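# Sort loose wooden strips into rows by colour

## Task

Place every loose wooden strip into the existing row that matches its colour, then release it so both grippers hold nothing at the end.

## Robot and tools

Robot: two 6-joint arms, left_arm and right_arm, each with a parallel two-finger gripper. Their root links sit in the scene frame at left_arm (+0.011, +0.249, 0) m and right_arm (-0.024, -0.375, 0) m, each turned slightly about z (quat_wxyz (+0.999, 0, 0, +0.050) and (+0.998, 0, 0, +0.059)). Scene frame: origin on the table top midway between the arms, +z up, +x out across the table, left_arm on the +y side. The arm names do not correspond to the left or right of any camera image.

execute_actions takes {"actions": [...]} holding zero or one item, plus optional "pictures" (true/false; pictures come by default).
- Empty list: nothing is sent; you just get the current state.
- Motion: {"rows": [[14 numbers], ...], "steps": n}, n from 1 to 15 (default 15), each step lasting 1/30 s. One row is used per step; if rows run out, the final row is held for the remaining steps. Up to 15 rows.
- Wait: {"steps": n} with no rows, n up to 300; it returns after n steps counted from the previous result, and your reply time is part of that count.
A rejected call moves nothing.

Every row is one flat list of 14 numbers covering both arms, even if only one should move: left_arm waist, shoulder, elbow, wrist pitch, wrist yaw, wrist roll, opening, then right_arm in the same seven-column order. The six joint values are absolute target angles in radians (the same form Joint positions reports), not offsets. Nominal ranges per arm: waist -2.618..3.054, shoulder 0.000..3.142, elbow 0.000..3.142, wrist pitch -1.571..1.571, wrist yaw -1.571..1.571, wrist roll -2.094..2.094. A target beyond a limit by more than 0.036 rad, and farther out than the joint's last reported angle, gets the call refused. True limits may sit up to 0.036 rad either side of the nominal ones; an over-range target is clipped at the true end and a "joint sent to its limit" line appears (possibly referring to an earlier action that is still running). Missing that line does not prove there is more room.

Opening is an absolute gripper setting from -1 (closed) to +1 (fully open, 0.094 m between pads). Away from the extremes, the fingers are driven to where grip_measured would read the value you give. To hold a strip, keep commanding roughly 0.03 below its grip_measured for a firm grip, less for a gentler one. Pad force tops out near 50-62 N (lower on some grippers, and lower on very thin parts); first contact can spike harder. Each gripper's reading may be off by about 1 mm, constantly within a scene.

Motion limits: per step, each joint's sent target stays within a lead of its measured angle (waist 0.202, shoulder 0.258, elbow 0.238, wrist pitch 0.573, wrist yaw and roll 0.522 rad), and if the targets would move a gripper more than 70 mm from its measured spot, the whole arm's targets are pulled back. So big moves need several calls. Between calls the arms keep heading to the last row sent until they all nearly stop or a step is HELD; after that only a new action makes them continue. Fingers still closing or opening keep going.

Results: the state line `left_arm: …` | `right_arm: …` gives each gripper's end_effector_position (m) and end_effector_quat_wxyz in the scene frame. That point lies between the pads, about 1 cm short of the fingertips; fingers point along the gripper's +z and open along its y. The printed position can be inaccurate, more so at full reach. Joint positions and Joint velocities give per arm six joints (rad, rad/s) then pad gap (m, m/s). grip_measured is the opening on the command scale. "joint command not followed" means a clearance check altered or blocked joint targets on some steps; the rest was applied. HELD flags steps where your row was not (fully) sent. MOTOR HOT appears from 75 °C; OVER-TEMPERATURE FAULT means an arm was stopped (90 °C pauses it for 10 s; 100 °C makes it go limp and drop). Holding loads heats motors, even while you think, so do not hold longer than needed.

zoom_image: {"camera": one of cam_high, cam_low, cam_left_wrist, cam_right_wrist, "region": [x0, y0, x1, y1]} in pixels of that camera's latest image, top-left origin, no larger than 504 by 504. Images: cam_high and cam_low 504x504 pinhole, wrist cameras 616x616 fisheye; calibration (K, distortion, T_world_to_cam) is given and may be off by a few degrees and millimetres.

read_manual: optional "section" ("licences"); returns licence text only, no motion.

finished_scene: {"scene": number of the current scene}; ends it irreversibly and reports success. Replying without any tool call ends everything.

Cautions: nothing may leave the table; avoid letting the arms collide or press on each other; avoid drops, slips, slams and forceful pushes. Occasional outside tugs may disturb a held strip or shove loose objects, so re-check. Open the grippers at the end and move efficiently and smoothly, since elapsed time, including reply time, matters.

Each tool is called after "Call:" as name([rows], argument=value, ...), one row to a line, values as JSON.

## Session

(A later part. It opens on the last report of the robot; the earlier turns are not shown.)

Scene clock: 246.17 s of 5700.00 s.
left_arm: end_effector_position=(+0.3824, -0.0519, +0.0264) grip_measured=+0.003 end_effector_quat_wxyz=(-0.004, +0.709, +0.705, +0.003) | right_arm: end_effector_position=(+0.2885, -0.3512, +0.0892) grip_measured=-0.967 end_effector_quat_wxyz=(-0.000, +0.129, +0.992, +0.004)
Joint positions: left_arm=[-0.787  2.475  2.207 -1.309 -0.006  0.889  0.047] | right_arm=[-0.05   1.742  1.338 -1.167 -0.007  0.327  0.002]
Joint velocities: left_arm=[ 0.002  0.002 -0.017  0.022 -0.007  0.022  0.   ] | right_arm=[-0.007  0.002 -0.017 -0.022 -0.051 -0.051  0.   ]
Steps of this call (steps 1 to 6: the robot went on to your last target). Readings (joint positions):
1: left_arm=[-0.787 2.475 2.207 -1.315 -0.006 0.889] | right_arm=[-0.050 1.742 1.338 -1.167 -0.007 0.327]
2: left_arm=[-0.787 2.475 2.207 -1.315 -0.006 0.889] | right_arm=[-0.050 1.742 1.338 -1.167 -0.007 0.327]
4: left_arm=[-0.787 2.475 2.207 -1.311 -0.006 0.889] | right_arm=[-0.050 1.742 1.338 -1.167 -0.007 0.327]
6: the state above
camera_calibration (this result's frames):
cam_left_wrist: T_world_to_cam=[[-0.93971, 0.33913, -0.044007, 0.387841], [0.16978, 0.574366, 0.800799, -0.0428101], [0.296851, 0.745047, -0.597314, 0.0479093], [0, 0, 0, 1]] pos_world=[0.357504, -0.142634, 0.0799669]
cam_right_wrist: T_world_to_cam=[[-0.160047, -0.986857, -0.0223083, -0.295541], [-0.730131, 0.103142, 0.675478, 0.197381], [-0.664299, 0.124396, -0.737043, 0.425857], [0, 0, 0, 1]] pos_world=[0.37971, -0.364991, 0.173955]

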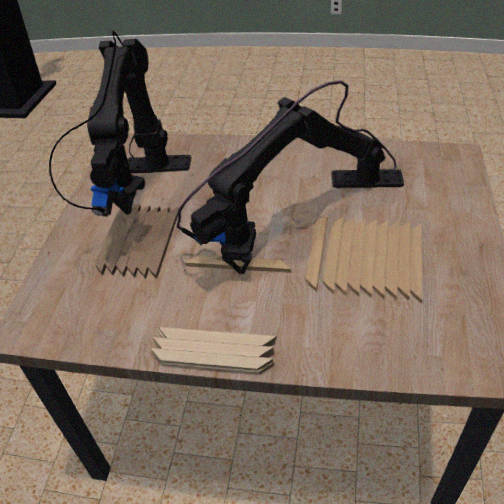

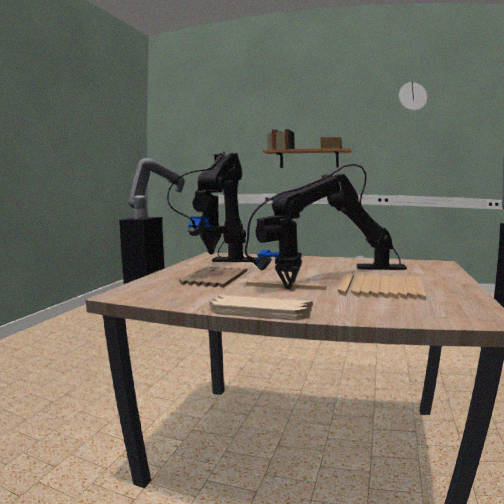

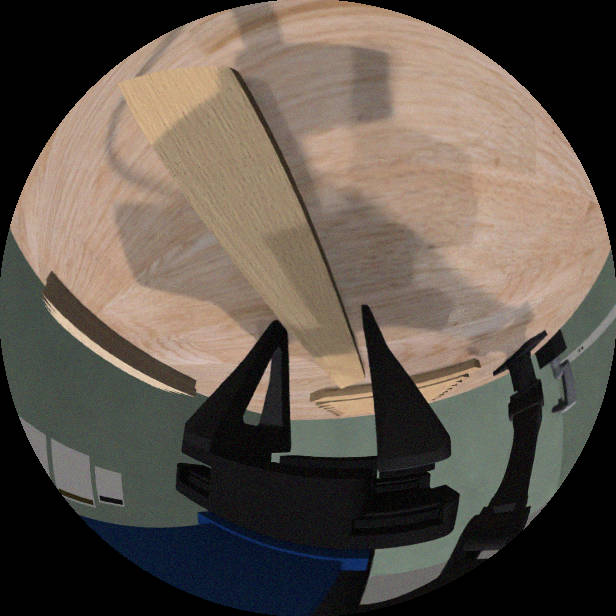

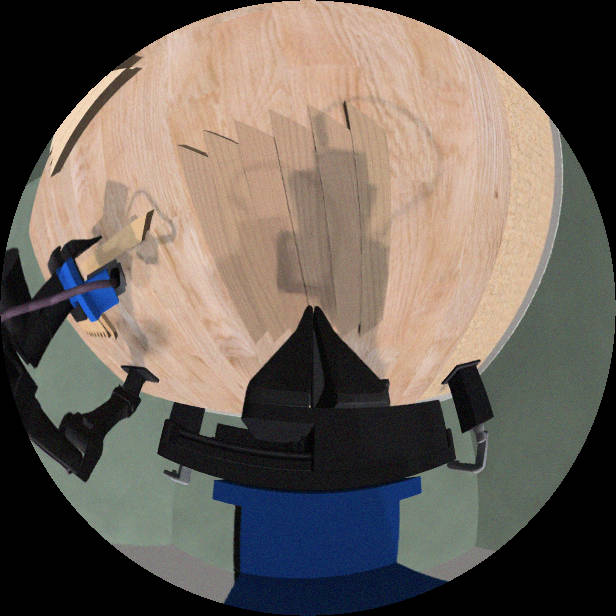

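Call:
execute_actions([
  {"rows": [[-0.787,2.475,2.205,-1.305,0,0.885,-0.1,-0.05,1.73,1.36,-1.18,-0.005,0.32,-0.97],[-0.787,2.475,2.205,-1.305,0,0.885,-0.2,-0.05,1.73,1.36,-1.18,-0.005,0.32,-0.97],[-0.787,2.475,2.205,-1.305,0,0.885,-0.28,-0.05,1.73,1.36,-1.18,-0.005,0.32,-0.97],[-0.787,2.475,2.205,-1.305,0,0.885,-0.34,-0.05,1.73,1.36,-1.18,-0.005,0.32,-0.97],[-0.787,2.475,2.205,-1.305,0,0.885,-0.39,-0.05,1.73,1.36,-1.18,-0.005,0.32,-0.97],[-0.787,2.475,2.205,-1.305,0,0.885,-0.43,-0.05,1.73,1.36,-1.18,-0.005,0.32,-0.97],[-0.787,2.475,2.205,-1.305,0,0.885,-0.46,-0.05,1.73,1.36,-1.18,-0.005,0.32,-0.97],[-0.787,2.47,2.205,-1.31,0,0.885,-0.48,-0.05,1.73,1.36,-1.18,-0.005,0.32,-0.97],[-0.787,2.46,2.205,-1.32,0,0.885,-0.48,-0.05,1.73,1.36,-1.18,-0.005,0.32,-0.97],[-0.787,2.445,2.205,-1.33,0,0.885,-0.48,-0.05,1.73,1.36,-1.18,-0.005,0.32,-0.97],[-0.787,2.43,2.205,-1.345,0,0.885,-0.48,-0.05,1.73,1.36,-1.18,-0.005,0.32,-0.97],[-0.787,2.41,2.205,-1.36,0,0.885,-0.48,-0.05,1.73,1.36,-1.18,-0.005,0.32,-0.97],[-0.787,2.39,2.2,-1.37,0,0.88,-0.48,-0.05,1.73,1.36,-1.18,-0.005,0.32,-0.97],[-0.787,2.37,2.195,-1.375,0,0.86,-0.48,-0.05,1.73,1.36,-1.18,-0.005,0.32,-0.97],[-0.787,2.35,2.185,-1.375,0,0.83,-0.48,-0.05,1.73,1.36,-1.18,-0.005,0.32,-0.97]]},
], pictures=false)

Call:
execute_actions([
  {"rows": [[-0.785,2.328,2.165,-1.365,0,0.78,-0.48,-0.05,1.73,1.36,-1.18,-0.005,0.32,-0.97],[-0.78,2.306,2.135,-1.35,0,0.72,-0.48,-0.05,1.73,1.36,-1.18,-0.005,0.32,-0.97],[-0.773,2.284,2.1,-1.335,0,0.655,-0.48,-0.05,1.73,1.36,-1.18,-0.005,0.32,-0.97],[-0.765,2.26,2.06,-1.318,0,0.59,-0.48,-0.05,1.73,1.36,-1.18,-0.005,0.32,-0.97],[-0.757,2.236,2.02,-1.301,0,0.525,-0.48,-0.05,1.73,1.36,-1.18,-0.005,0.32,-0.97],[-0.749,2.212,1.98,-1.284,0,0.46,-0.48,-0.05,1.73,1.36,-1.18,-0.005,0.32,-0.97],[-0.741,2.188,1.94,-1.267,0,0.395,-0.48,-0.05,1.73,1.36,-1.18,-0.005,0.32,-0.97],[-0.733,2.164,1.9,-1.25,0,0.33,-0.48,-0.05,1.73,1.36,-1.18,-0.005,0.32,-0.97],[-0.725,2.14,1.86,-1.233,0,0.265,-0.48,-0.05,1.73,1.36,-1.18,-0.005,0.32,-0.97],[-0.717,2.116,1.82,-1.216,0,0.2,-0.48,-0.05,1.73,1.36,-1.18,-0.005,0.32,-0.97],[-0.709,2.092,1.78,-1.199,0,0.135,-0.48,-0.05,1.73,1.36,-1.18,-0.005,0.32,-0.97],[-0.701,2.068,1.74,-1.182,0,0.07,-0.48,-0.05,1.73,1.36,-1.18,-0.005,0.32,-0.97],[-0.693,2.044,1.7,-1.165,0,0.005,-0.48,-0.05,1.73,1.36,-1.18,-0.005,0.32,-0.97],[-0.685,2.02,1.66,-1.148,0,-0.06,-0.48,-0.05,1.73,1.36,-1.18,-0.005,0.32,-0.97],[-0.677,1.996,1.62,-1.131,0,-0.125,-0.48,-0.05,1.73,1.36,-1.18,-0.005,0.32,-0.97]]},
], pictures=false)

Call:
execute_actions([
  {"rows": [[-0.669,1.974,1.58,-1.114,0,-0.19,-0.48,-0.05,1.73,1.36,-1.18,-0.005,0.32,-0.97],[-0.661,1.953,1.542,-1.098,0,-0.255,-0.48,-0.05,1.73,1.36,-1.18,-0.005,0.32,-0.97],[-0.653,1.934,1.506,-1.083,0,-0.315,-0.48,-0.05,1.73,1.36,-1.18,-0.005,0.32,-0.97],[-0.645,1.917,1.473,-1.069,0,-0.37,-0.48,-0.05,1.73,1.36,-1.18,-0.005,0.32,-0.97],[-0.637,1.902,1.444,-1.056,0,-0.415,-0.48,-0.05,1.73,1.36,-1.18,-0.005,0.32,-0.97],[-0.629,1.89,1.419,-1.045,0,-0.45,-0.48,-0.05,1.73,1.36,-1.18,-0.005,0.32,-0.97],[-0.622,1.88,1.398,-1.036,0,-0.475,-0.48,-0.05,1.73,1.36,-1.18,-0.005,0.32,-0.97],[-0.616,1.873,1.381,-1.03,0,-0.49,-0.48,-0.05,1.73,1.36,-1.18,-0.005,0.32,-0.97],[-0.611,1.868,1.368,-1.025,0,-0.49,-0.48,-0.05,1.73,1.36,-1.18,-0.005,0.32,-0.97],[-0.607,1.865,1.358,-1.022,0,-0.49,-0.48,-0.05,1.73,1.36,-1.18,-0.005,0.32,-0.97],[-0.604,1.865,1.352,-1.02,0,-0.49,-0.48,-0.05,1.73,1.36,-1.18,-0.005,0.32,-0.97]]},
], pictures=false)

Call:
execute_actions([
  {"steps": 8},
])

Scene clock: 271.23 s of 5700.00 s.
left_arm: end_effector_position=(+0.3777, -0.0481, +0.0398) grip_measured=-0.434 end_effector_quat_wxyz=(-0.004, +0.704, +0.710, +0.003) | right_arm: end_effector_position=(+0.2885, -0.3512, +0.0892) grip_measured=-0.967 end_effector_quat_wxyz=(-0.000, +0.129, +0.992, +0.004)
Joint positions: left_arm=[-0.787  2.44   2.196 -1.334 -0.006  0.877  0.027] | right_arm=[-0.05   1.742  1.338 -1.167 -0.007  0.327  0.002]
Joint velocities: left_arm=[-0.017 -0.481 -0.217 -0.168  0.037 -0.3   -0.   ] | right_arm=[-0.012 -0.022 -0.012 -0.007 -0.022  0.007 -0.001]
Steps of this call (steps 1 to 30: the robot went on to your last target; steps 31 to 90: nothing new was sent; then 21.57 s passed at rest; steps 91 to 105: all 15 steps of this action). Readings (joint positions):
91: left_arm=[-0.787 2.475 2.207 -1.306 -0.006 0.889] | right_arm=[-0.050 1.742 1.338 -1.167 -0.007 0.327]
92: left_arm=[-0.787 2.475 2.207 -1.306 -0.006 0.889] | right_arm=[-0.050 1.742 1.338 -1.167 -0.007 0.327]
94: left_arm=[-0.787 2.475 2.207 -1.306 -0.006 0.889] | right_arm=[-0.050 1.742 1.338 -1.167 -0.007 0.327]
98: left_arm=[-0.787 2.475 2.207 -1.306 -0.006 0.889] | right_arm=[-0.050 1.742 1.338 -1.167 -0.007 0.327]
105: the state above

Scene clock: 271.73 s of 5700.00 s.
left_arm: end_effector_position=(+0.3390, +0.0311, +0.0692) grip_measured=-0.433 end_effector_quat_wxyz=(-0.003, +0.360, +0.933, +0.004) | right_arm: end_effector_position=(+0.2885, -0.3512, +0.0892) grip_measured=-0.967 end_effector_quat_wxyz=(-0.000, +0.129, +0.992, +0.004)
Joint positions: left_arm=[-0.694  2.066  1.694 -1.206 -0.006  0.143  0.027] | right_arm=[-0.05   1.742  1.338 -1.167 -0.007  0.327  0.002]
Joint velocities: left_arm=[ 0.261 -0.545 -1.209  0.344  0.022 -1.824  0.   ] | right_arm=[-0.012 -0.007  0.002  0.007 -0.051 -0.081  0.   ]
Steps of this call (steps 1 to 15: all 15 steps of this action). Readings (joint positions):
1: left_arm=[-0.787 2.420 2.186 -1.338 -0.006 0.861] | right_arm=[-0.050 1.742 1.338 -1.167 -0.007 0.327]
2: left_arm=[-0.787 2.395 2.171 -1.338 -0.006 0.836] | right_arm=[-0.050 1.742 1.338 -1.167 -0.007 0.327]
4: left_arm=[-0.786 2.335 2.124 -1.333 -0.006 0.764] | right_arm=[-0.050 1.742 1.338 -1.167 -0.007 0.327]
8: left_arm=[-0.766 2.213 1.984 -1.300 -0.006 0.566] | right_arm=[-0.050 1.742 1.338 -1.167 -0.007 0.327]
15: the state above

Scene clock: 272.23 s of 5700.00 s.
left_arm: end_effector_position=(+0.3090, +0.0865, +0.0474) grip_measured=-0.433 end_effector_quat_wxyz=(-0.009, +0.029, +0.999, +0.008) | right_arm: end_effector_position=(+0.2885, -0.3512, +0.0892) grip_measured=-0.967 end_effector_quat_wxyz=(-0.000, +0.129, +0.992, +0.004)
Joint positions: left_arm=[-0.608  1.895  1.361 -1.061 -0.006 -0.448  0.027] | right_arm=[-0.05   1.742  1.338 -1.167 -0.007  0.327  0.002]
Joint velocities: left_arm=[-0.002  0.007 -0.007  0.007 -0.022 -0.198  0.001] | right_arm=[-0.027 -0.022  0.007 -0.066 -0.081 -0.037 -0.001]
Steps of this call (steps 1 to 15: all 15 steps of this action). Readings (joint positions):
1: left_arm=[-0.685 2.046 1.652 -1.191 -0.006 0.080] | right_arm=[-0.050 1.742 1.338 -1.167 -0.007 0.327]
2: left_arm=[-0.678 2.025 1.611 -1.176 -0.006 0.016] | right_arm=[-0.050 1.742 1.338 -1.167 -0.007 0.327]
4: left_arm=[-0.663 1.984 1.536 -1.149 -0.006 -0.109] | right_arm=[-0.050 1.742 1.338 -1.167 -0.007 0.327]
8: left_arm=[-0.634 1.918 1.422 -1.104 -0.006 -0.313] | right_arm=[-0.050 1.742 1.338 -1.167 -0.007 0.327]
15: the state above

Scene clock: 272.50 s of 5700.00 s.
left_arm: end_effector_position=(+0.3133, +0.0840, +0.0473) grip_measured=-0.433 end_effector_quat_wxyz=(-0.001, +0.015, +1.000, +0.003) | right_arm: end_effector_position=(+0.2885, -0.3512, +0.0892) grip_measured=-0.967 end_effector_quat_wxyz=(-0.000, +0.129, +0.992, +0.004)
Joint positions: left_arm=[-0.608  1.895  1.361 -1.041 -0.005 -0.477  0.027] | right_arm=[-0.05   1.742  1.338 -1.167 -0.007  0.327  0.002]
Joint velocities: left_arm=[-0.002 -0.012 -0.002  0.007  0.007 -0.051  0.001] | right_arm=[-0.007 -0.002 -0.012  0.022 -0.037 -0.022  0.   ]
Steps of this call (steps 1 to 8: the robot went on to your last target). Readings (joint positions):
1: left_arm=[-0.608 1.895 1.361 -1.057 -0.006 -0.455] | right_arm=[-0.050 1.742 1.338 -1.167 -0.007 0.327]
2: left_arm=[-0.608 1.895 1.361 -1.053 -0.006 -0.461] | right_arm=[-0.050 1.742 1.338 -1.167 -0.007 0.327]
4: left_arm=[-0.608 1.895 1.361 -1.047 -0.006 -0.469] | right_arm=[-0.050 1.742 1.338 -1.167 -0.007 0.327]
8: the state above
camera_calibration (this result's frames):
cam_left_wrist: T_world_to_cam=[[-0.362592, -0.930391, -0.0538555, 0.204082], [-0.575602, 0.178126, 0.798094, 0.141014], [-0.732946, 0.320382, -0.600122, 0.338086], [0, 0, 0, 1]] pos_world=[0.402965, 0.0564415, 0.101341]
cam_right_wrist: T_world_to_cam=[[-0.160047, -0.986857, -0.0223083, -0.295541], [-0.730131, 0.103142, 0.675478, 0.197381], [-0.664299, 0.124396, -0.737043, 0.425857], [0, 0, 0, 1]] pos_world=[0.37971, -0.364991, 0.173955]

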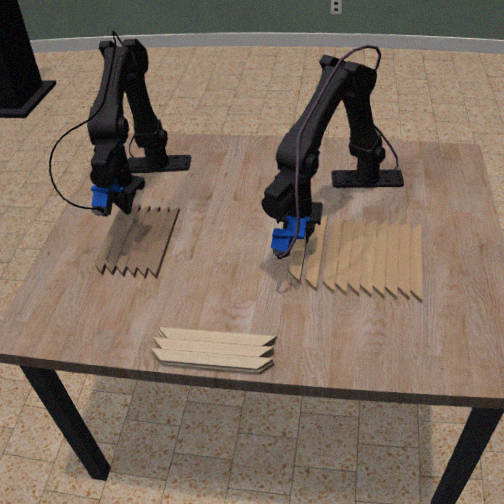

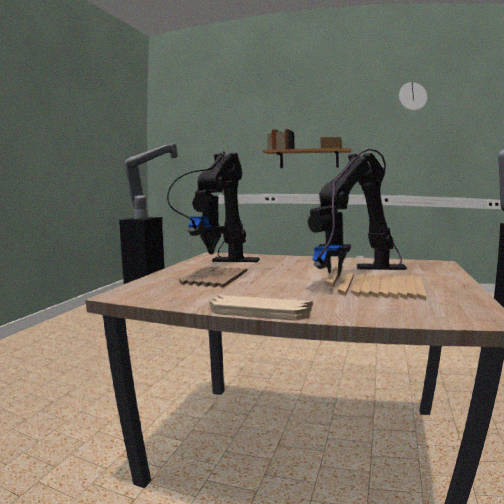

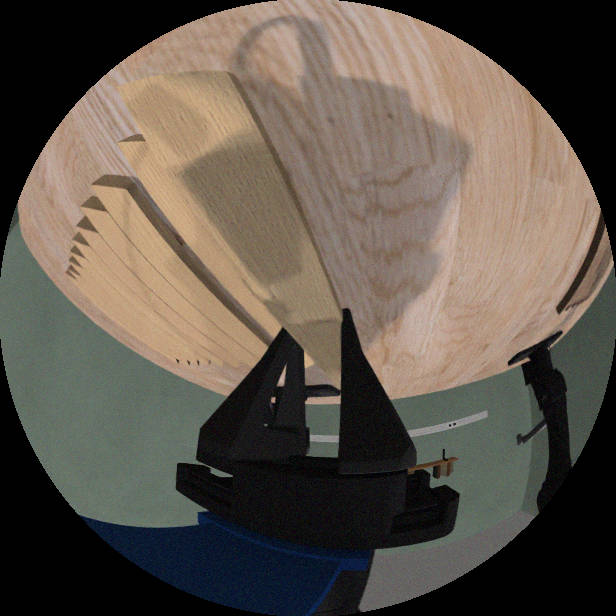

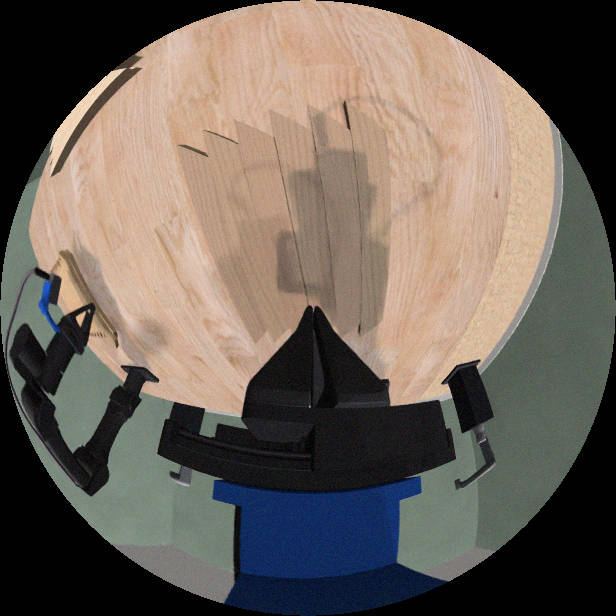

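Call:
execute_actions([
  {"rows": [[-0.606,1.895,1.348,-1.015,0,-0.49,-0.48,-0.05,1.73,1.36,-1.18,-0.005,0.32,-0.97],[-0.606,1.9,1.342,-1.005,0,-0.49,-0.48,-0.05,1.73,1.36,-1.18,-0.005,0.32,-0.97],[-0.606,1.904,1.335,-0.993,0,-0.49,-0.48,-0.05,1.73,1.36,-1.18,-0.005,0.32,-0.97],[-0.606,1.908,1.328,-0.981,0,-0.49,-0.48,-0.05,1.73,1.36,-1.18,-0.005,0.32,-0.97],[-0.606,1.911,1.321,-0.969,0,-0.49,-0.48,-0.05,1.73,1.36,-1.18,-0.005,0.32,-0.97],[-0.606,1.914,1.314,-0.957,0,-0.49,-0.48,-0.05,1.73,1.36,-1.18,-0.005,0.32,-0.97],[-0.606,1.916,1.307,-0.946,0,-0.49,-0.48,-0.05,1.73,1.36,-1.18,-0.005,0.32,-0.97],[-0.606,1.918,1.3,-0.936,0,-0.49,-0.48,-0.05,1.73,1.36,-1.18,-0.005,0.32,-0.97],[-0.606,1.918,1.293,-0.928,0,-0.49,-0.48,-0.05,1.73,1.36,-1.18,-0.005,0.32,-0.97],[-0.606,1.918,1.286,-0.924,0,-0.49,-0.48,-0.05,1.73,1.36,-1.18,-0.005,0.32,-0.97],[-0.606,1.918,1.28,-0.924,0,-0.49,-0.48,-0.05,1.73,1.36,-1.18,-0.005,0.32,-0.97],[-0.606,1.918,1.274,-0.924,0,-0.49,-0.48,-0.05,1.73,1.36,-1.18,-0.005,0.32,-0.97]]},
], pictures=false)

Call:
execute_actions([
  {"steps": 8},
])

Call:
zoom_image(camera="cam_high", region=[260, 200, 380, 310])

Call:
zoom_image(camera="cam_low", region=[300, 250, 380, 305])

Scene clock: 282.47 s of 5700.00 s.
left_arm: end_effector_position=(+0.3084, +0.0867, +0.0236) grip_measured=-0.433 end_effector_quat_wxyz=(-0.004, +0.012, +1.000, +0.005) | right_arm: end_effector_position=(+0.2885, -0.3512, +0.0892) grip_measured=-0.967 end_effector_quat_wxyz=(-0.000, +0.129, +0.992, +0.004)
Joint positions: left_arm=[-0.608  1.912  1.283 -0.955 -0.005 -0.483  0.027] | right_arm=[-0.05   1.742  1.338 -1.167 -0.007  0.327  0.002]
Joint velocities: left_arm=[-0.017  0.042 -0.051  0.007  0.007  0.007  0.   ] | right_arm=[-0.007 -0.002 -0.002 -0.037  0.022  0.051  0.001]
Steps of this call (steps 1 to 30: the robot went on to your last target; steps 31 to 90: nothing new was sent; then 6.47 s passed at rest; steps 91 to 105: all 15 steps of this action). Readings (joint positions):
91: left_arm=[-0.608 1.895 1.361 -1.038 -0.005 -0.482] | right_arm=[-0.050 1.742 1.338 -1.167 -0.007 0.327]
92: left_arm=[-0.608 1.895 1.361 -1.036 -0.005 -0.482] | right_arm=[-0.050 1.742 1.338 -1.167 -0.007 0.327]
94: left_arm=[-0.608 1.895 1.354 -1.024 -0.005 -0.482] | right_arm=[-0.050 1.742 1.338 -1.167 -0.007 0.327]
98: left_arm=[-0.608 1.896 1.325 -0.990 -0.005 -0.482] | right_arm=[-0.050 1.742 1.338 -1.167 -0.007 0.327]
105: the state above

Scene clock: 282.73 s of 5700.00 s.
left_arm: end_effector_position=(+0.3101, +0.0858, +0.0231) grip_measured=-0.433 end_effector_quat_wxyz=(-0.000, +0.012, +1.000, +0.003) | right_arm: end_effector_position=(+0.2885, -0.3512, +0.0892) grip_measured=-0.967 end_effector_quat_wxyz=(-0.000, +0.129, +0.992, +0.004)
Joint positions: left_arm=[-0.608  1.912  1.282 -0.945 -0.005 -0.483  0.027] | right_arm=[-0.05   1.742  1.338 -1.167 -0.007  0.327  0.002]
Joint velocities: left_arm=[ 0.007  0.022 -0.007  0.037  0.007 -0.051 -0.   ] | right_arm=[ 0.002  0.022 -0.017  0.037  0.007 -0.081  0.001]
Steps of this call (steps 1 to 8: the robot went on to your last target). Readings (joint positions):
1: left_arm=[-0.608 1.912 1.282 -0.954 -0.005 -0.483] | right_arm=[-0.050 1.742 1.338 -1.167 -0.007 0.327]
2: left_arm=[-0.608 1.912 1.282 -0.953 -0.005 -0.483] | right_arm=[-0.050 1.742 1.338 -1.167 -0.007 0.327]
4: left_arm=[-0.608 1.912 1.282 -0.949 -0.005 -0.483] | right_arm=[-0.050 1.742 1.338 -1.167 -0.007 0.327]
8: the state above
camera_calibration (this result's frames):
cam_left_wrist: T_world_to_cam=[[-0.356868, -0.932606, -0.0537715, 0.201679], [-0.577243, 0.174898, 0.797622, 0.159008], [-0.734463, 0.315685, -0.600756, 0.321549], [0, 0, 0, 1]] pos_world=[0.399925, 0.0587684, 0.077189]
cam_right_wrist: T_world_to_cam=[[-0.160047, -0.986857, -0.0223083, -0.295541], [-0.730131, 0.103142, 0.675478, 0.197381], [-0.664299, 0.124396, -0.737043, 0.425857], [0, 0, 0, 1]] pos_world=[0.37971, -0.364991, 0.173955]

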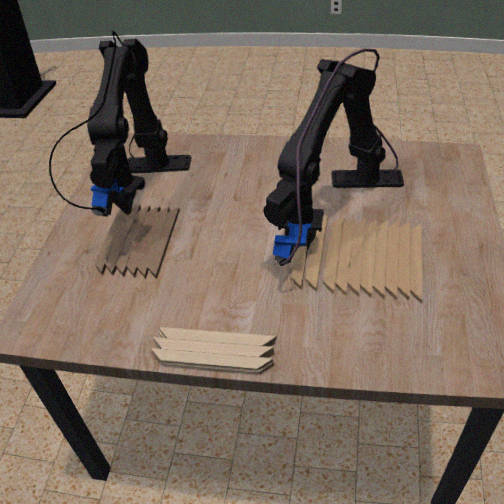

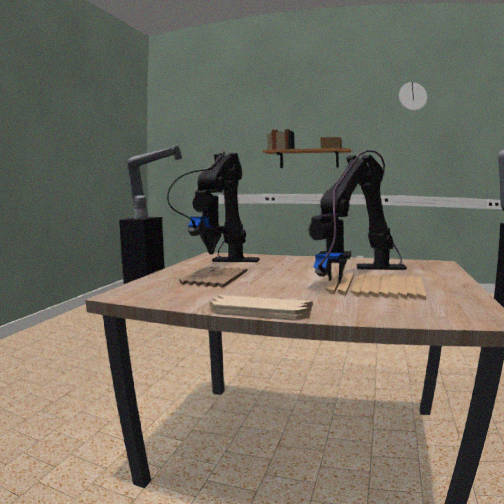

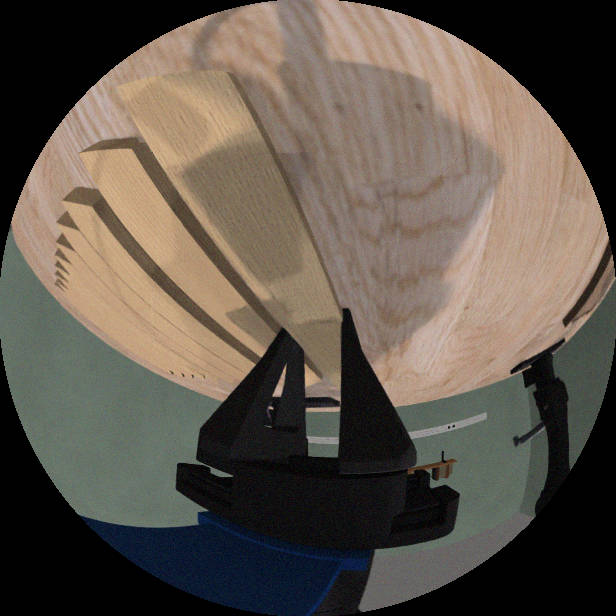

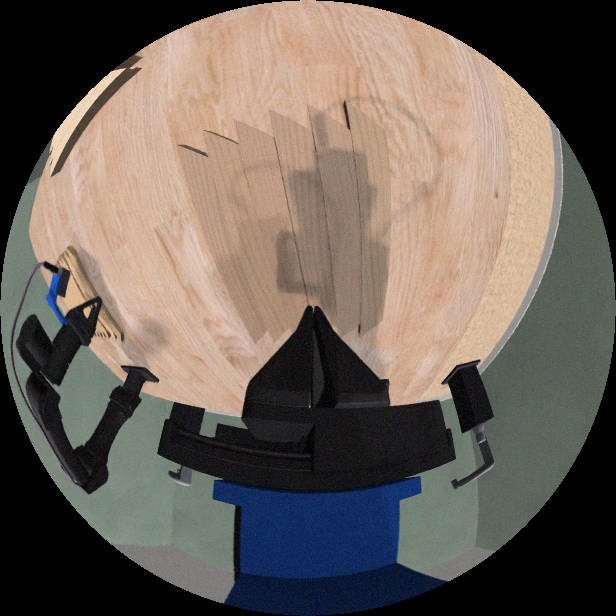

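Region (260, 200, 380, 310) of cam_high's 504x504 image, scaled by 4.200, with more detail than that image has; it fills the top 462 rows of this view, and the rest is white.

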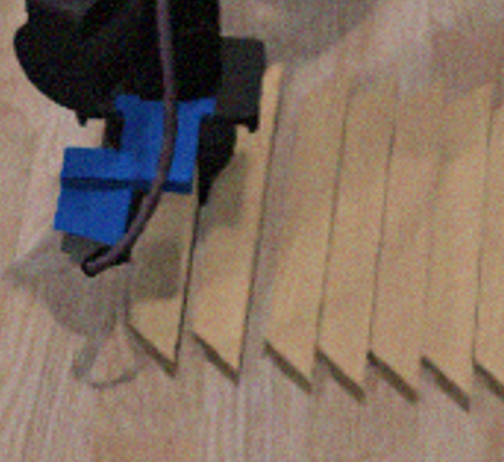

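Region (300, 250, 380, 305) of cam_low's 504x504 image, scaled by 6.300, with more detail than that image has; it fills the top 346 rows of this view, and the rest is white.

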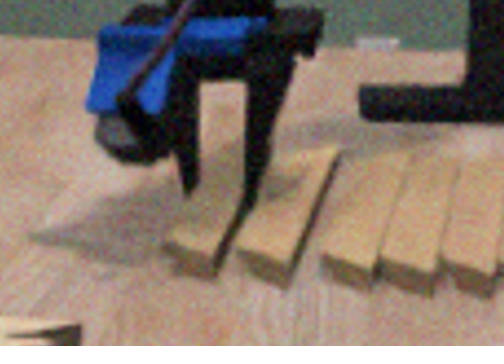

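Call:
execute_actions([
  {"rows": [[-0.608,1.912,1.28,-0.94,0,-0.485,-0.43,-0.05,1.73,1.36,-1.18,-0.005,0.32,-0.97],[-0.61,1.912,1.285,-0.945,0,-0.485,-0.4,-0.05,1.73,1.36,-1.18,-0.005,0.32,-0.97],[-0.612,1.912,1.295,-0.955,0,-0.485,-0.38,-0.05,1.73,1.36,-1.18,-0.005,0.32,-0.97],[-0.612,1.912,1.31,-0.97,0,-0.485,-0.38,-0.05,1.73,1.36,-1.18,-0.005,0.32,-0.97],[-0.612,1.912,1.325,-0.99,0,-0.485,-0.38,-0.05,1.73,1.36,-1.18,-0.005,0.32,-0.97],[-0.612,1.912,1.34,-1.01,0,-0.485,-0.38,-0.05,1.73,1.36,-1.18,-0.005,0.32,-0.97],[-0.612,1.912,1.355,-1.03,0,-0.485,-0.38,-0.05,1.73,1.36,-1.18,-0.005,0.32,-0.97],[-0.612,1.912,1.37,-1.045,0,-0.485,-0.38,-0.05,1.73,1.36,-1.18,-0.005,0.32,-0.97],[-0.612,1.912,1.385,-1.05,0,-0.485,-0.38,-0.05,1.73,1.36,-1.18,-0.005,0.32,-0.97],[-0.612,1.912,1.397,-1.05,0,-0.485,-0.38,-0.05,1.73,1.36,-1.18,-0.005,0.32,-0.97],[-0.615,1.912,1.407,-1.04,0,-0.49,-0.38,-0.05,1.73,1.36,-1.18,-0.005,0.32,-0.97],[-0.625,1.912,1.407,-1.02,0,-0.5,-0.45,-0.05,1.73,1.36,-1.18,-0.005,0.32,-0.97],[-0.635,1.912,1.407,-1.0,0,-0.51,-0.55,-0.05,1.73,1.36,-1.18,-0.005,0.32,-0.97],[-0.645,1.912,1.407,-0.985,0,-0.52,-0.68,-0.05,1.73,1.36,-1.18,-0.005,0.32,-0.97],[-0.655,1.912,1.407,-0.97,0,-0.53,-0.8,-0.05,1.73,1.36,-1.18,-0.005,0.32,-0.97]]},
], pictures=false)

Call:
execute_actions([
  {"rows": [[-0.662,1.918,1.407,-0.96,0,-0.54,-0.9,-0.05,1.73,1.36,-1.18,-0.005,0.32,-0.97],[-0.665,1.924,1.407,-0.95,0,-0.54,-0.97,-0.05,1.73,1.36,-1.18,-0.005,0.32,-0.97],[-0.665,1.93,1.407,-0.94,0,-0.54,-0.97,-0.05,1.73,1.36,-1.18,-0.005,0.32,-0.97],[-0.665,1.937,1.407,-0.935,0,-0.54,-0.97,-0.05,1.73,1.36,-1.18,-0.005,0.32,-0.97],[-0.665,1.944,1.407,-0.935,0,-0.54,-0.97,-0.05,1.73,1.36,-1.18,-0.005,0.32,-0.97],[-0.665,1.951,1.407,-0.935,0,-0.54,-0.97,-0.05,1.73,1.36,-1.18,-0.005,0.32,-0.97],[-0.665,1.958,1.407,-0.935,0,-0.54,-0.97,-0.05,1.73,1.36,-1.18,-0.005,0.32,-0.97],[-0.665,1.965,1.407,-0.935,0,-0.54,-0.97,-0.05,1.73,1.36,-1.18,-0.005,0.32,-0.97],[-0.665,1.971,1.407,-0.935,0,-0.54,-0.97,-0.05,1.73,1.36,-1.18,-0.005,0.32,-0.97],[-0.665,1.976,1.407,-0.935,0,-0.54,-0.97,-0.05,1.73,1.36,-1.18,-0.005,0.32,-0.97],[-0.665,1.98,1.407,-0.935,0,-0.54,-0.97,-0.05,1.73,1.36,-1.18,-0.005,0.32,-0.97]]},
])

Scene clock: 298.73 s of 5700.00 s.
left_arm: end_effector_position=(+0.3238, +0.0720, +0.0476) grip_measured=-0.741 end_effector_quat_wxyz=(+0.017, +0.011, +1.000, -0.007) | right_arm: end_effector_position=(+0.2885, -0.3512, +0.0892) grip_measured=-0.967 end_effector_quat_wxyz=(-0.000, +0.129, +0.992, +0.004)
Joint positions: left_arm=[-0.622  1.912  1.384 -1.006 -0.004 -0.499  0.012] | right_arm=[-0.05   1.742  1.338 -1.167 -0.007  0.327  0.002]
Joint velocities: left_arm=[-0.222 -0.017  0.002  0.212 -0.007 -0.139 -0.114] | right_arm=[ 0.017  0.002  0.007  0.037 -0.051 -0.007 -0.001]
Steps of this call (steps 1 to 30: the robot went on to your last target; steps 31 to 90: nothing new was sent; then 12.50 s passed at rest; steps 91 to 105: all 15 steps of this action). Readings (joint positions):
91: left_arm=[-0.608 1.912 1.282 -0.942 -0.005 -0.483] | right_arm=[-0.050 1.742 1.338 -1.167 -0.007 0.327]
92: left_arm=[-0.608 1.912 1.282 -0.942 -0.005 -0.483] | right_arm=[-0.050 1.742 1.338 -1.167 -0.007 0.327]
94: left_arm=[-0.608 1.912 1.282 -0.945 -0.005 -0.483] | right_arm=[-0.050 1.742 1.338 -1.167 -0.007 0.327]
98: left_arm=[-0.608 1.912 1.312 -0.991 -0.004 -0.483] | right_arm=[-0.050 1.742 1.338 -1.167 -0.007 0.327]
105: the state above

Scene clock: 299.23 s of 5700.00 s.
left_arm: end_effector_position=(+0.3218, +0.0544, +0.0261) grip_measured=-0.967 end_effector_quat_wxyz=(+0.010, +0.016, +1.000, -0.006) | right_arm: end_effector_position=(+0.2885, -0.3512, +0.0892) grip_measured=-0.967 end_effector_quat_wxyz=(-0.000, +0.129, +0.992, +0.004)
Joint positions: left_arm=[-0.665  1.976  1.384 -0.956 -0.001 -0.531  0.002] | right_arm=[-0.05   1.742  1.338 -1.167 -0.007  0.327  0.002]
Joint velocities: left_arm=[ 0.017  0.012  0.002  0.037 -0.139  0.007 -0.   ] | right_arm=[ 0.012  0.012  0.012  0.007 -0.095 -0.037  0.   ]
Steps of this call (steps 1 to 15: all 15 steps of this action). Readings (joint positions):
1: left_arm=[-0.631 1.912 1.384 -0.999 -0.004 -0.505] | right_arm=[-0.050 1.742 1.338 -1.167 -0.007 0.327]
2: left_arm=[-0.641 1.912 1.384 -0.994 -0.004 -0.511] | right_arm=[-0.050 1.742 1.338 -1.167 -0.007 0.327]
4: left_arm=[-0.657 1.912 1.384 -0.981 -0.003 -0.518] | right_arm=[-0.050 1.742 1.338 -1.167 -0.007 0.327]
8: left_arm=[-0.665 1.930 1.384 -0.961 -0.001 -0.526] | right_arm=[-0.050 1.742 1.338 -1.167 -0.007 0.327]
15: the state above
camera_calibration (this result's frames):
cam_left_wrist: T_world_to_cam=[[-0.364027, -0.93032, -0.0446026, 0.178732], [-0.592482, 0.194352, 0.781788, 0.173137], [-0.718644, 0.311019, -0.621947, 0.337572], [0, 0, 0, 1]] pos_world=[0.410238, 0.027637, 0.0825676]
cam_right_wrist: T_world_to_cam=[[-0.160047, -0.986857, -0.0223083, -0.295541], [-0.730131, 0.103142, 0.675478, 0.197381], [-0.664299, 0.124396, -0.737043, 0.425857], [0, 0, 0, 1]] pos_world=[0.37971, -0.364991, 0.173955]

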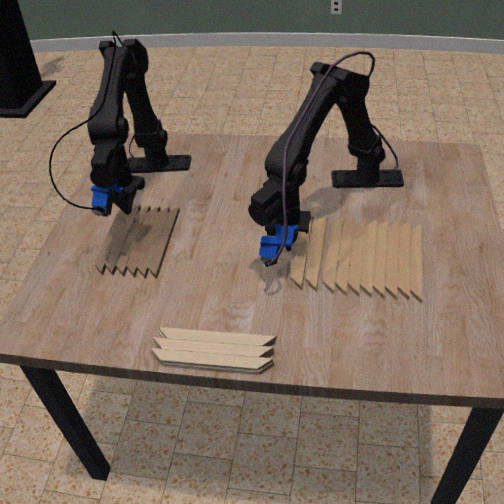

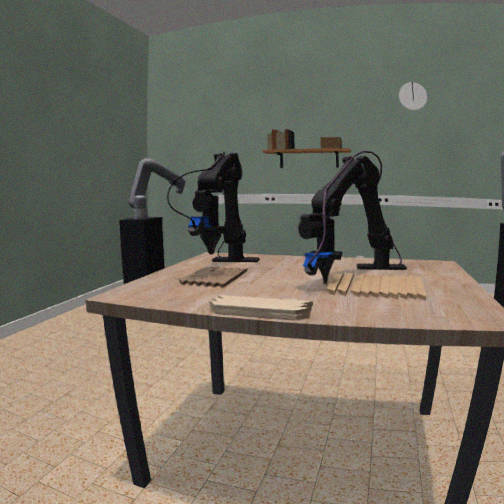

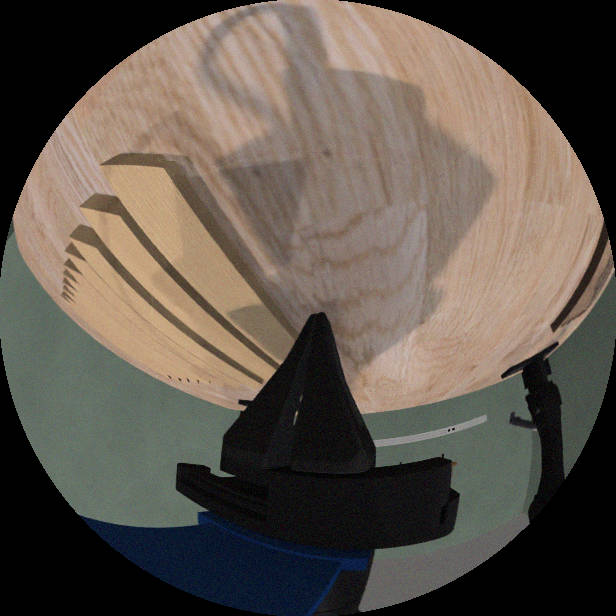

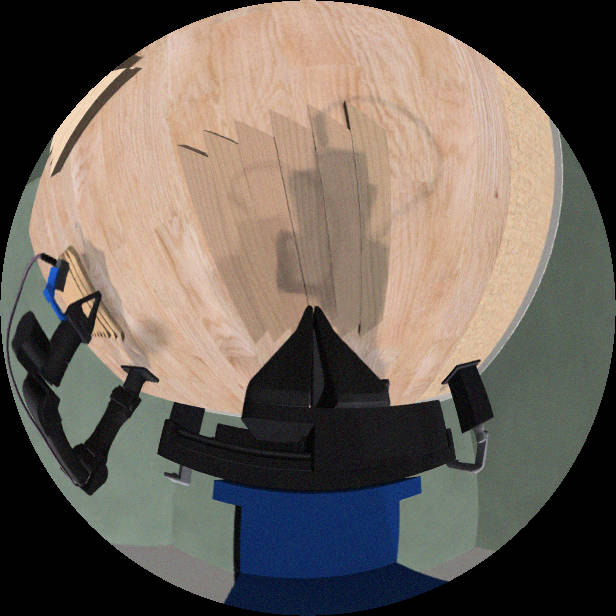

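Call:
execute_actions([
  {"rows": [[-0.657,1.98,1.4,-0.96,0,-0.525,-0.97,-0.05,1.73,1.36,-1.18,-0.005,0.32,-0.97],[-0.651,1.98,1.4,-0.968,0,-0.519,-0.97,-0.05,1.73,1.36,-1.18,-0.005,0.32,-0.97],[-0.645,1.98,1.4,-0.974,0,-0.513,-0.97,-0.05,1.73,1.36,-1.18,-0.005,0.32,-0.97],[-0.639,1.98,1.4,-0.98,0,-0.507,-0.97,-0.05,1.73,1.36,-1.18,-0.005,0.32,-0.97],[-0.633,1.98,1.4,-0.985,0,-0.501,-0.97,-0.05,1.73,1.36,-1.18,-0.005,0.32,-0.97],[-0.627,1.98,1.4,-0.99,0,-0.495,-0.97,-0.05,1.73,1.36,-1.18,-0.005,0.32,-0.97],[-0.621,1.98,1.4,-0.995,0,-0.489,-0.97,-0.05,1.73,1.36,-1.18,-0.005,0.32,-0.97],[-0.615,1.98,1.4,-1.0,0,-0.483,-0.97,-0.05,1.73,1.36,-1.18,-0.005,0.32,-0.97],[-0.609,1.98,1.4,-1.005,0,-0.477,-0.97,-0.05,1.73,1.36,-1.18,-0.005,0.32,-0.97],[-0.603,1.98,1.4,-1.01,0,-0.471,-0.97,-0.05,1.73,1.36,-1.18,-0.005,0.32,-0.97],[-0.597,1.98,1.4,-1.014,0,-0.465,-0.97,-0.05,1.73,1.36,-1.18,-0.005,0.32,-0.97],[-0.592,1.98,1.4,-1.018,0,-0.46,-0.97,-0.05,1.73,1.36,-1.18,-0.005,0.32,-0.97],[-0.587,1.98,1.4,-1.021,0,-0.455,-0.97,-0.05,1.73,1.36,-1.18,-0.005,0.32,-0.97],[-0.583,1.98,1.4,-1.022,0,-0.452,-0.97,-0.05,1.73,1.36,-1.18,-0.005,0.32,-0.97],[-0.58,1.98,1.4,-1.022,0,-0.452,-0.97,-0.05,1.73,1.36,-1.18,-0.005,0.32,-0.97]]},
], pictures=false)

Call:
execute_actions([
  {"steps": 8},
])

Call:
zoom_image(camera="cam_high", region=[260, 200, 380, 310])

Call:
zoom_image(camera="cam_left_wrist", region=[40, 100, 340, 400])

Scene clock: 307.00 s of 5700.00 s.
left_arm: end_effector_position=(+0.3247, +0.0818, +0.0261) grip_measured=-0.967 end_effector_quat_wxyz=(-0.010, +0.009, +1.000, +0.005) | right_arm: end_effector_position=(+0.2885, -0.3512, +0.0892) grip_measured=-0.967 end_effector_quat_wxyz=(-0.000, +0.129, +0.992, +0.004)
Joint positions: left_arm=[-0.594  1.976  1.384 -1.001  0.001 -0.475  0.002] | right_arm=[-0.05   1.742  1.338 -1.167 -0.007  0.327  0.002]
Joint velocities: left_arm=[ 0.115 -0.002 -0.002 -0.022 -0.066  0.081  0.001] | right_arm=[-0.007 -0.027 -0.017 -0.022 -0.007  0.022  0.   ]
Steps of this call (steps 1 to 15: the robot went on to your last target; steps 16 to 90: nothing new was sent; then 4.27 s passed at rest; steps 91 to 105: all 15 steps of this action). Readings (joint positions):
91: left_arm=[-0.665 1.976 1.384 -0.953 -0.001 -0.532] | right_arm=[-0.050 1.742 1.338 -1.167 -0.007 0.327]
92: left_arm=[-0.665 1.976 1.384 -0.954 -0.001 -0.532] | right_arm=[-0.050 1.742 1.338 -1.167 -0.007 0.327]
94: left_arm=[-0.660 1.976 1.384 -0.959 -0.001 -0.526] | right_arm=[-0.050 1.742 1.338 -1.167 -0.007 0.327]
98: left_arm=[-0.637 1.976 1.384 -0.975 -0.001 -0.510] | right_arm=[-0.050 1.742 1.338 -1.167 -0.007 0.327]
105: the state above

Scene clock: 307.27 s of 5700.00 s.
left_arm: end_effector_position=(+0.3246, +0.0850, +0.0261) grip_measured=-0.967 end_effector_quat_wxyz=(-0.013, +0.012, +1.000, +0.006) | right_arm: end_effector_position=(+0.2885, -0.3512, +0.0892) grip_measured=-0.967 end_effector_quat_wxyz=(-0.000, +0.129, +0.992, +0.004)
Joint positions: left_arm=[-0.587  1.976  1.384 -1.007  0.001 -0.462  0.002] | right_arm=[-0.05   1.742  1.338 -1.167 -0.007  0.327  0.002]
Joint velocities: left_arm=[-0.007  0.002 -0.007 -0.081 -0.022  0.022 -0.   ] | right_arm=[ 0.012  0.022 -0.012  0.007  0.022 -0.037  0.001]
Steps of this call (steps 1 to 8: the robot went on to your last target). Readings (joint positions):
1: left_arm=[-0.591 1.976 1.384 -1.003 0.001 -0.472] | right_arm=[-0.050 1.742 1.338 -1.167 -0.007 0.327]
2: left_arm=[-0.588 1.976 1.384 -1.005 0.001 -0.470] | right_arm=[-0.050 1.742 1.338 -1.167 -0.007 0.327]
4: left_arm=[-0.587 1.976 1.384 -1.007 0.001 -0.466] | right_arm=[-0.050 1.742 1.338 -1.167 -0.007 0.327]
8: the state above
camera_calibration (this result's frames):
cam_left_wrist: T_world_to_cam=[[-0.358058, -0.932329, -0.0505697, 0.206547], [-0.557477, 0.170022, 0.812596, 0.158679], [-0.749009, 0.319148, -0.580629, 0.338131], [0, 0, 0, 1]] pos_world=[0.415679, 0.0576772, 0.077832]
cam_right_wrist: T_world_to_cam=[[-0.160047, -0.986857, -0.0223083, -0.295541], [-0.730131, 0.103142, 0.675478, 0.197381], [-0.664299, 0.124396, -0.737043, 0.425857], [0, 0, 0, 1]] pos_world=[0.37971, -0.364991, 0.173955]

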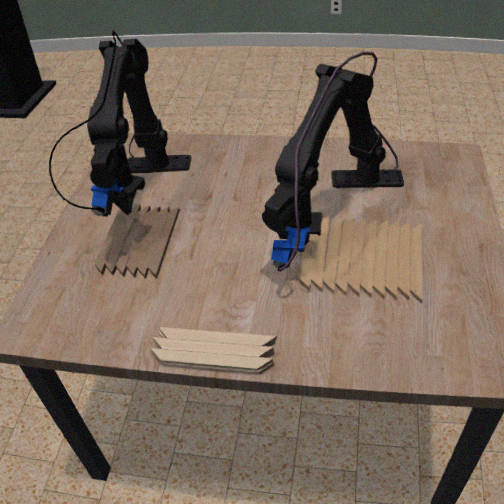

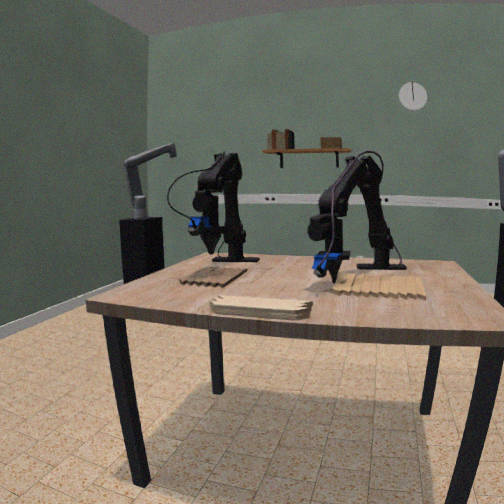

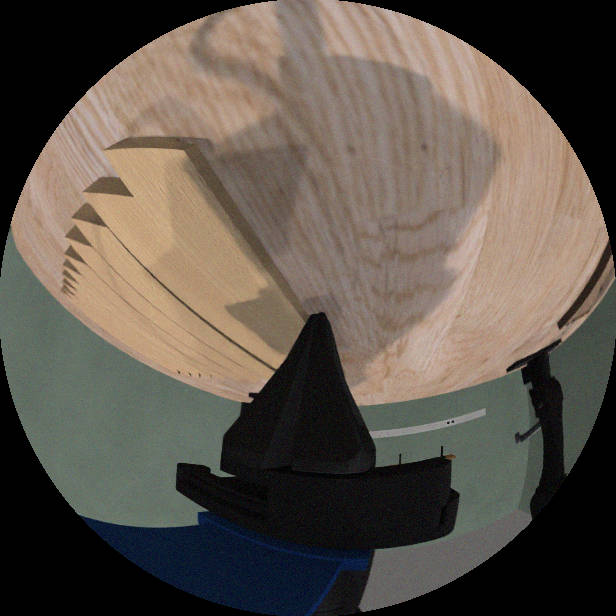

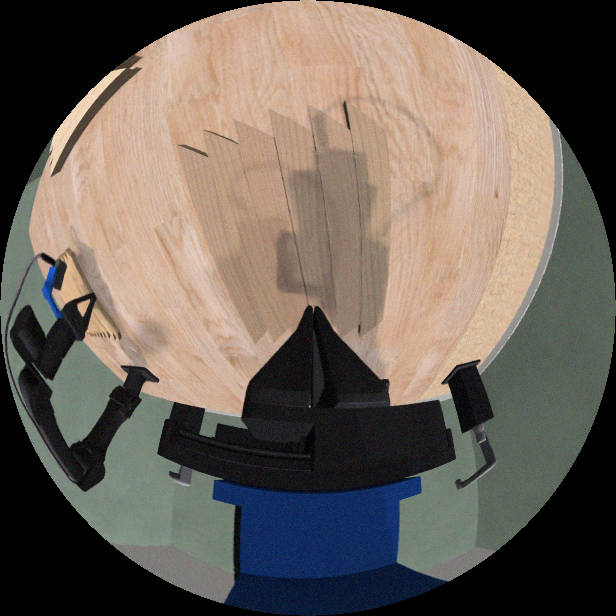

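Region (260, 200, 380, 310) of cam_high's 504x504 image, scaled by 4.200, with more detail than that image has; it fills the top 462 rows of this view, and the rest is white.

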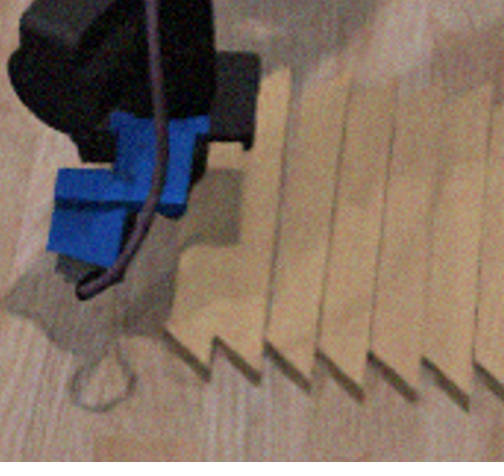

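Region (40, 100, 340, 400) of cam_left_wrist's 616x616 image, scaled by 1.680, with more detail than that image has.

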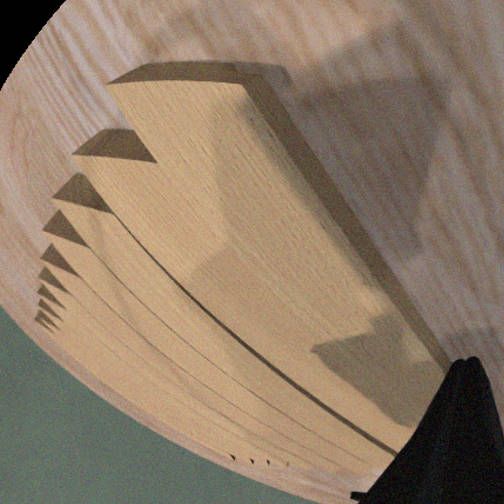

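Call:
execute_actions([
  {"rows": [[-0.577,1.98,1.4,-1.024,0,-0.448,-0.97,-0.05,1.73,1.36,-1.18,-0.005,0.32,-0.97],[-0.573,1.98,1.4,-1.028,0,-0.444,-0.97,-0.05,1.73,1.36,-1.18,-0.005,0.32,-0.97],[-0.569,1.98,1.4,-1.032,0,-0.44,-0.97,-0.05,1.73,1.36,-1.18,-0.005,0.32,-0.97]],"steps":10},
])

Call:
zoom_image(camera="cam_left_wrist", region=[40, 100, 340, 400])

Scene clock: 310.57 s of 5700.00 s.
left_arm: end_effector_position=(+0.3236, +0.0881, +0.0262) grip_measured=-0.967 end_effector_quat_wxyz=(-0.017, +0.015, +1.000, +0.007) | right_arm: end_effector_position=(+0.2885, -0.3512, +0.0892) grip_measured=-0.967 end_effector_quat_wxyz=(-0.000, +0.129, +0.992, +0.004)
Joint positions: left_arm=[-0.58   1.976  1.384 -1.017  0.002 -0.449  0.002] | right_arm=[-0.05   1.742  1.338 -1.167 -0.007  0.327  0.002]
Joint velocities: left_arm=[-0.007 -0.002  0.002 -0.007  0.051  0.022 -0.   ] | right_arm=[-0.012  0.007  0.027  0.007  0.037  0.11  -0.   ]
Steps of this call (steps 1 to 30: the robot went on to your last target; steps 31 to 89: nothing new was sent; steps 90 to 99: all 10 steps of this action). Readings (joint positions):
90: left_arm=[-0.587 1.976 1.384 -1.008 0.001 -0.458] | right_arm=[-0.050 1.742 1.338 -1.167 -0.007 0.327]
91: left_arm=[-0.587 1.976 1.384 -1.008 0.001 -0.457] | right_arm=[-0.050 1.742 1.338 -1.167 -0.007 0.327]
93: left_arm=[-0.585 1.976 1.384 -1.010 0.002 -0.453] | right_arm=[-0.050 1.742 1.338 -1.167 -0.007 0.327]
97: left_arm=[-0.580 1.976 1.384 -1.015 0.002 -0.450] | right_arm=[-0.050 1.742 1.338 -1.167 -0.007 0.327]
99: the state above
camera_calibration (this result's frames):
cam_left_wrist: T_world_to_cam=[[-0.363785, -0.930158, -0.0496582, 0.210717], [-0.549176, 0.171112, 0.818002, 0.154633], [-0.752374, 0.324848, -0.573069, 0.336862], [0, 0, 0, 1]] pos_world=[0.415023, 0.0601114, 0.0770187]
cam_right_wrist: T_world_to_cam=[[-0.160047, -0.986857, -0.0223083, -0.295541], [-0.730131, 0.103142, 0.675478, 0.197381], [-0.664299, 0.124396, -0.737043, 0.425857], [0, 0, 0, 1]] pos_world=[0.37971, -0.364991, 0.173955]

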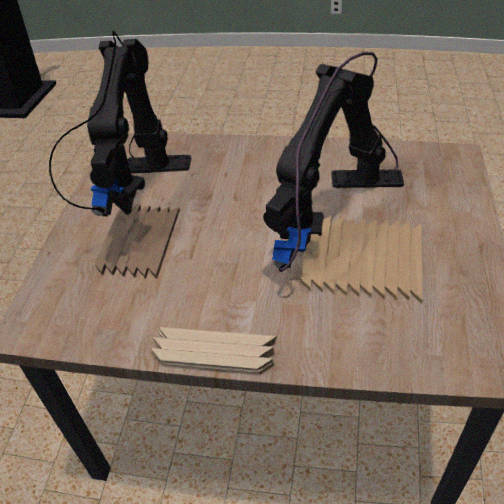

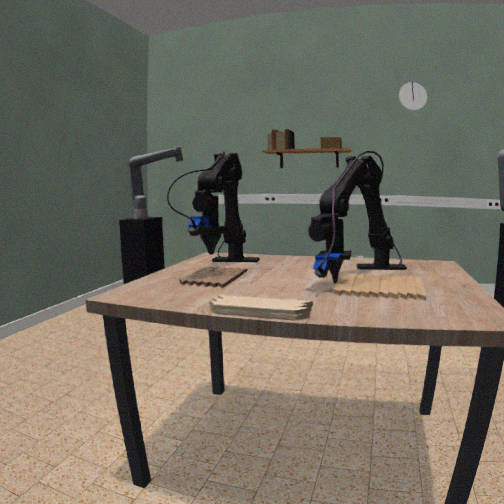

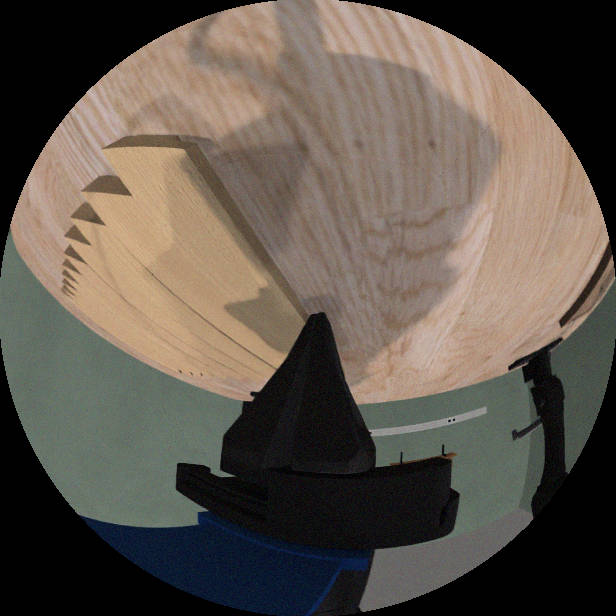

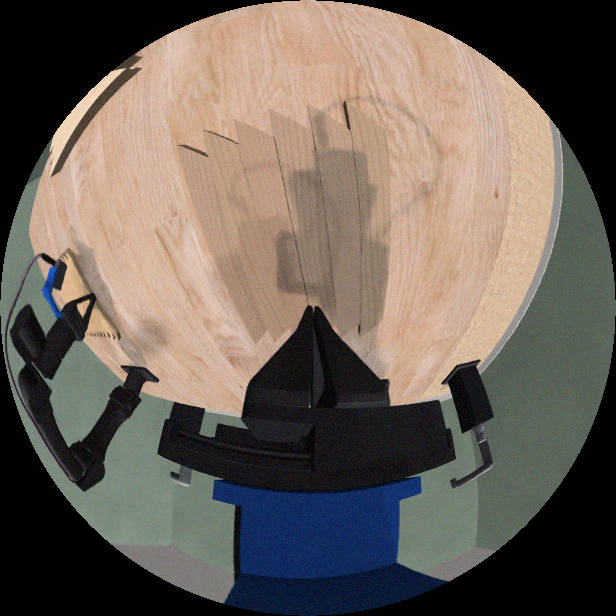

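Region (40, 100, 340, 400) of cam_left_wrist's 616x616 image, scaled by 1.680, with more detail than that image has.

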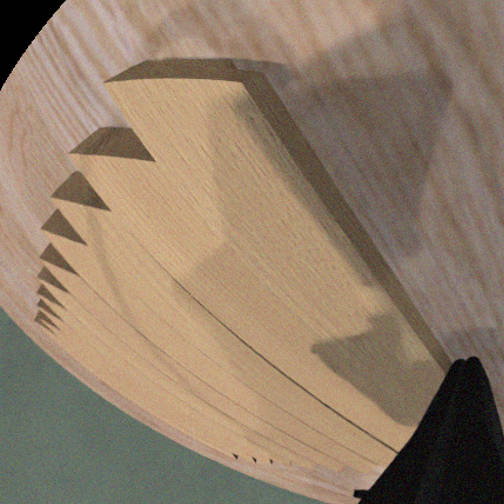

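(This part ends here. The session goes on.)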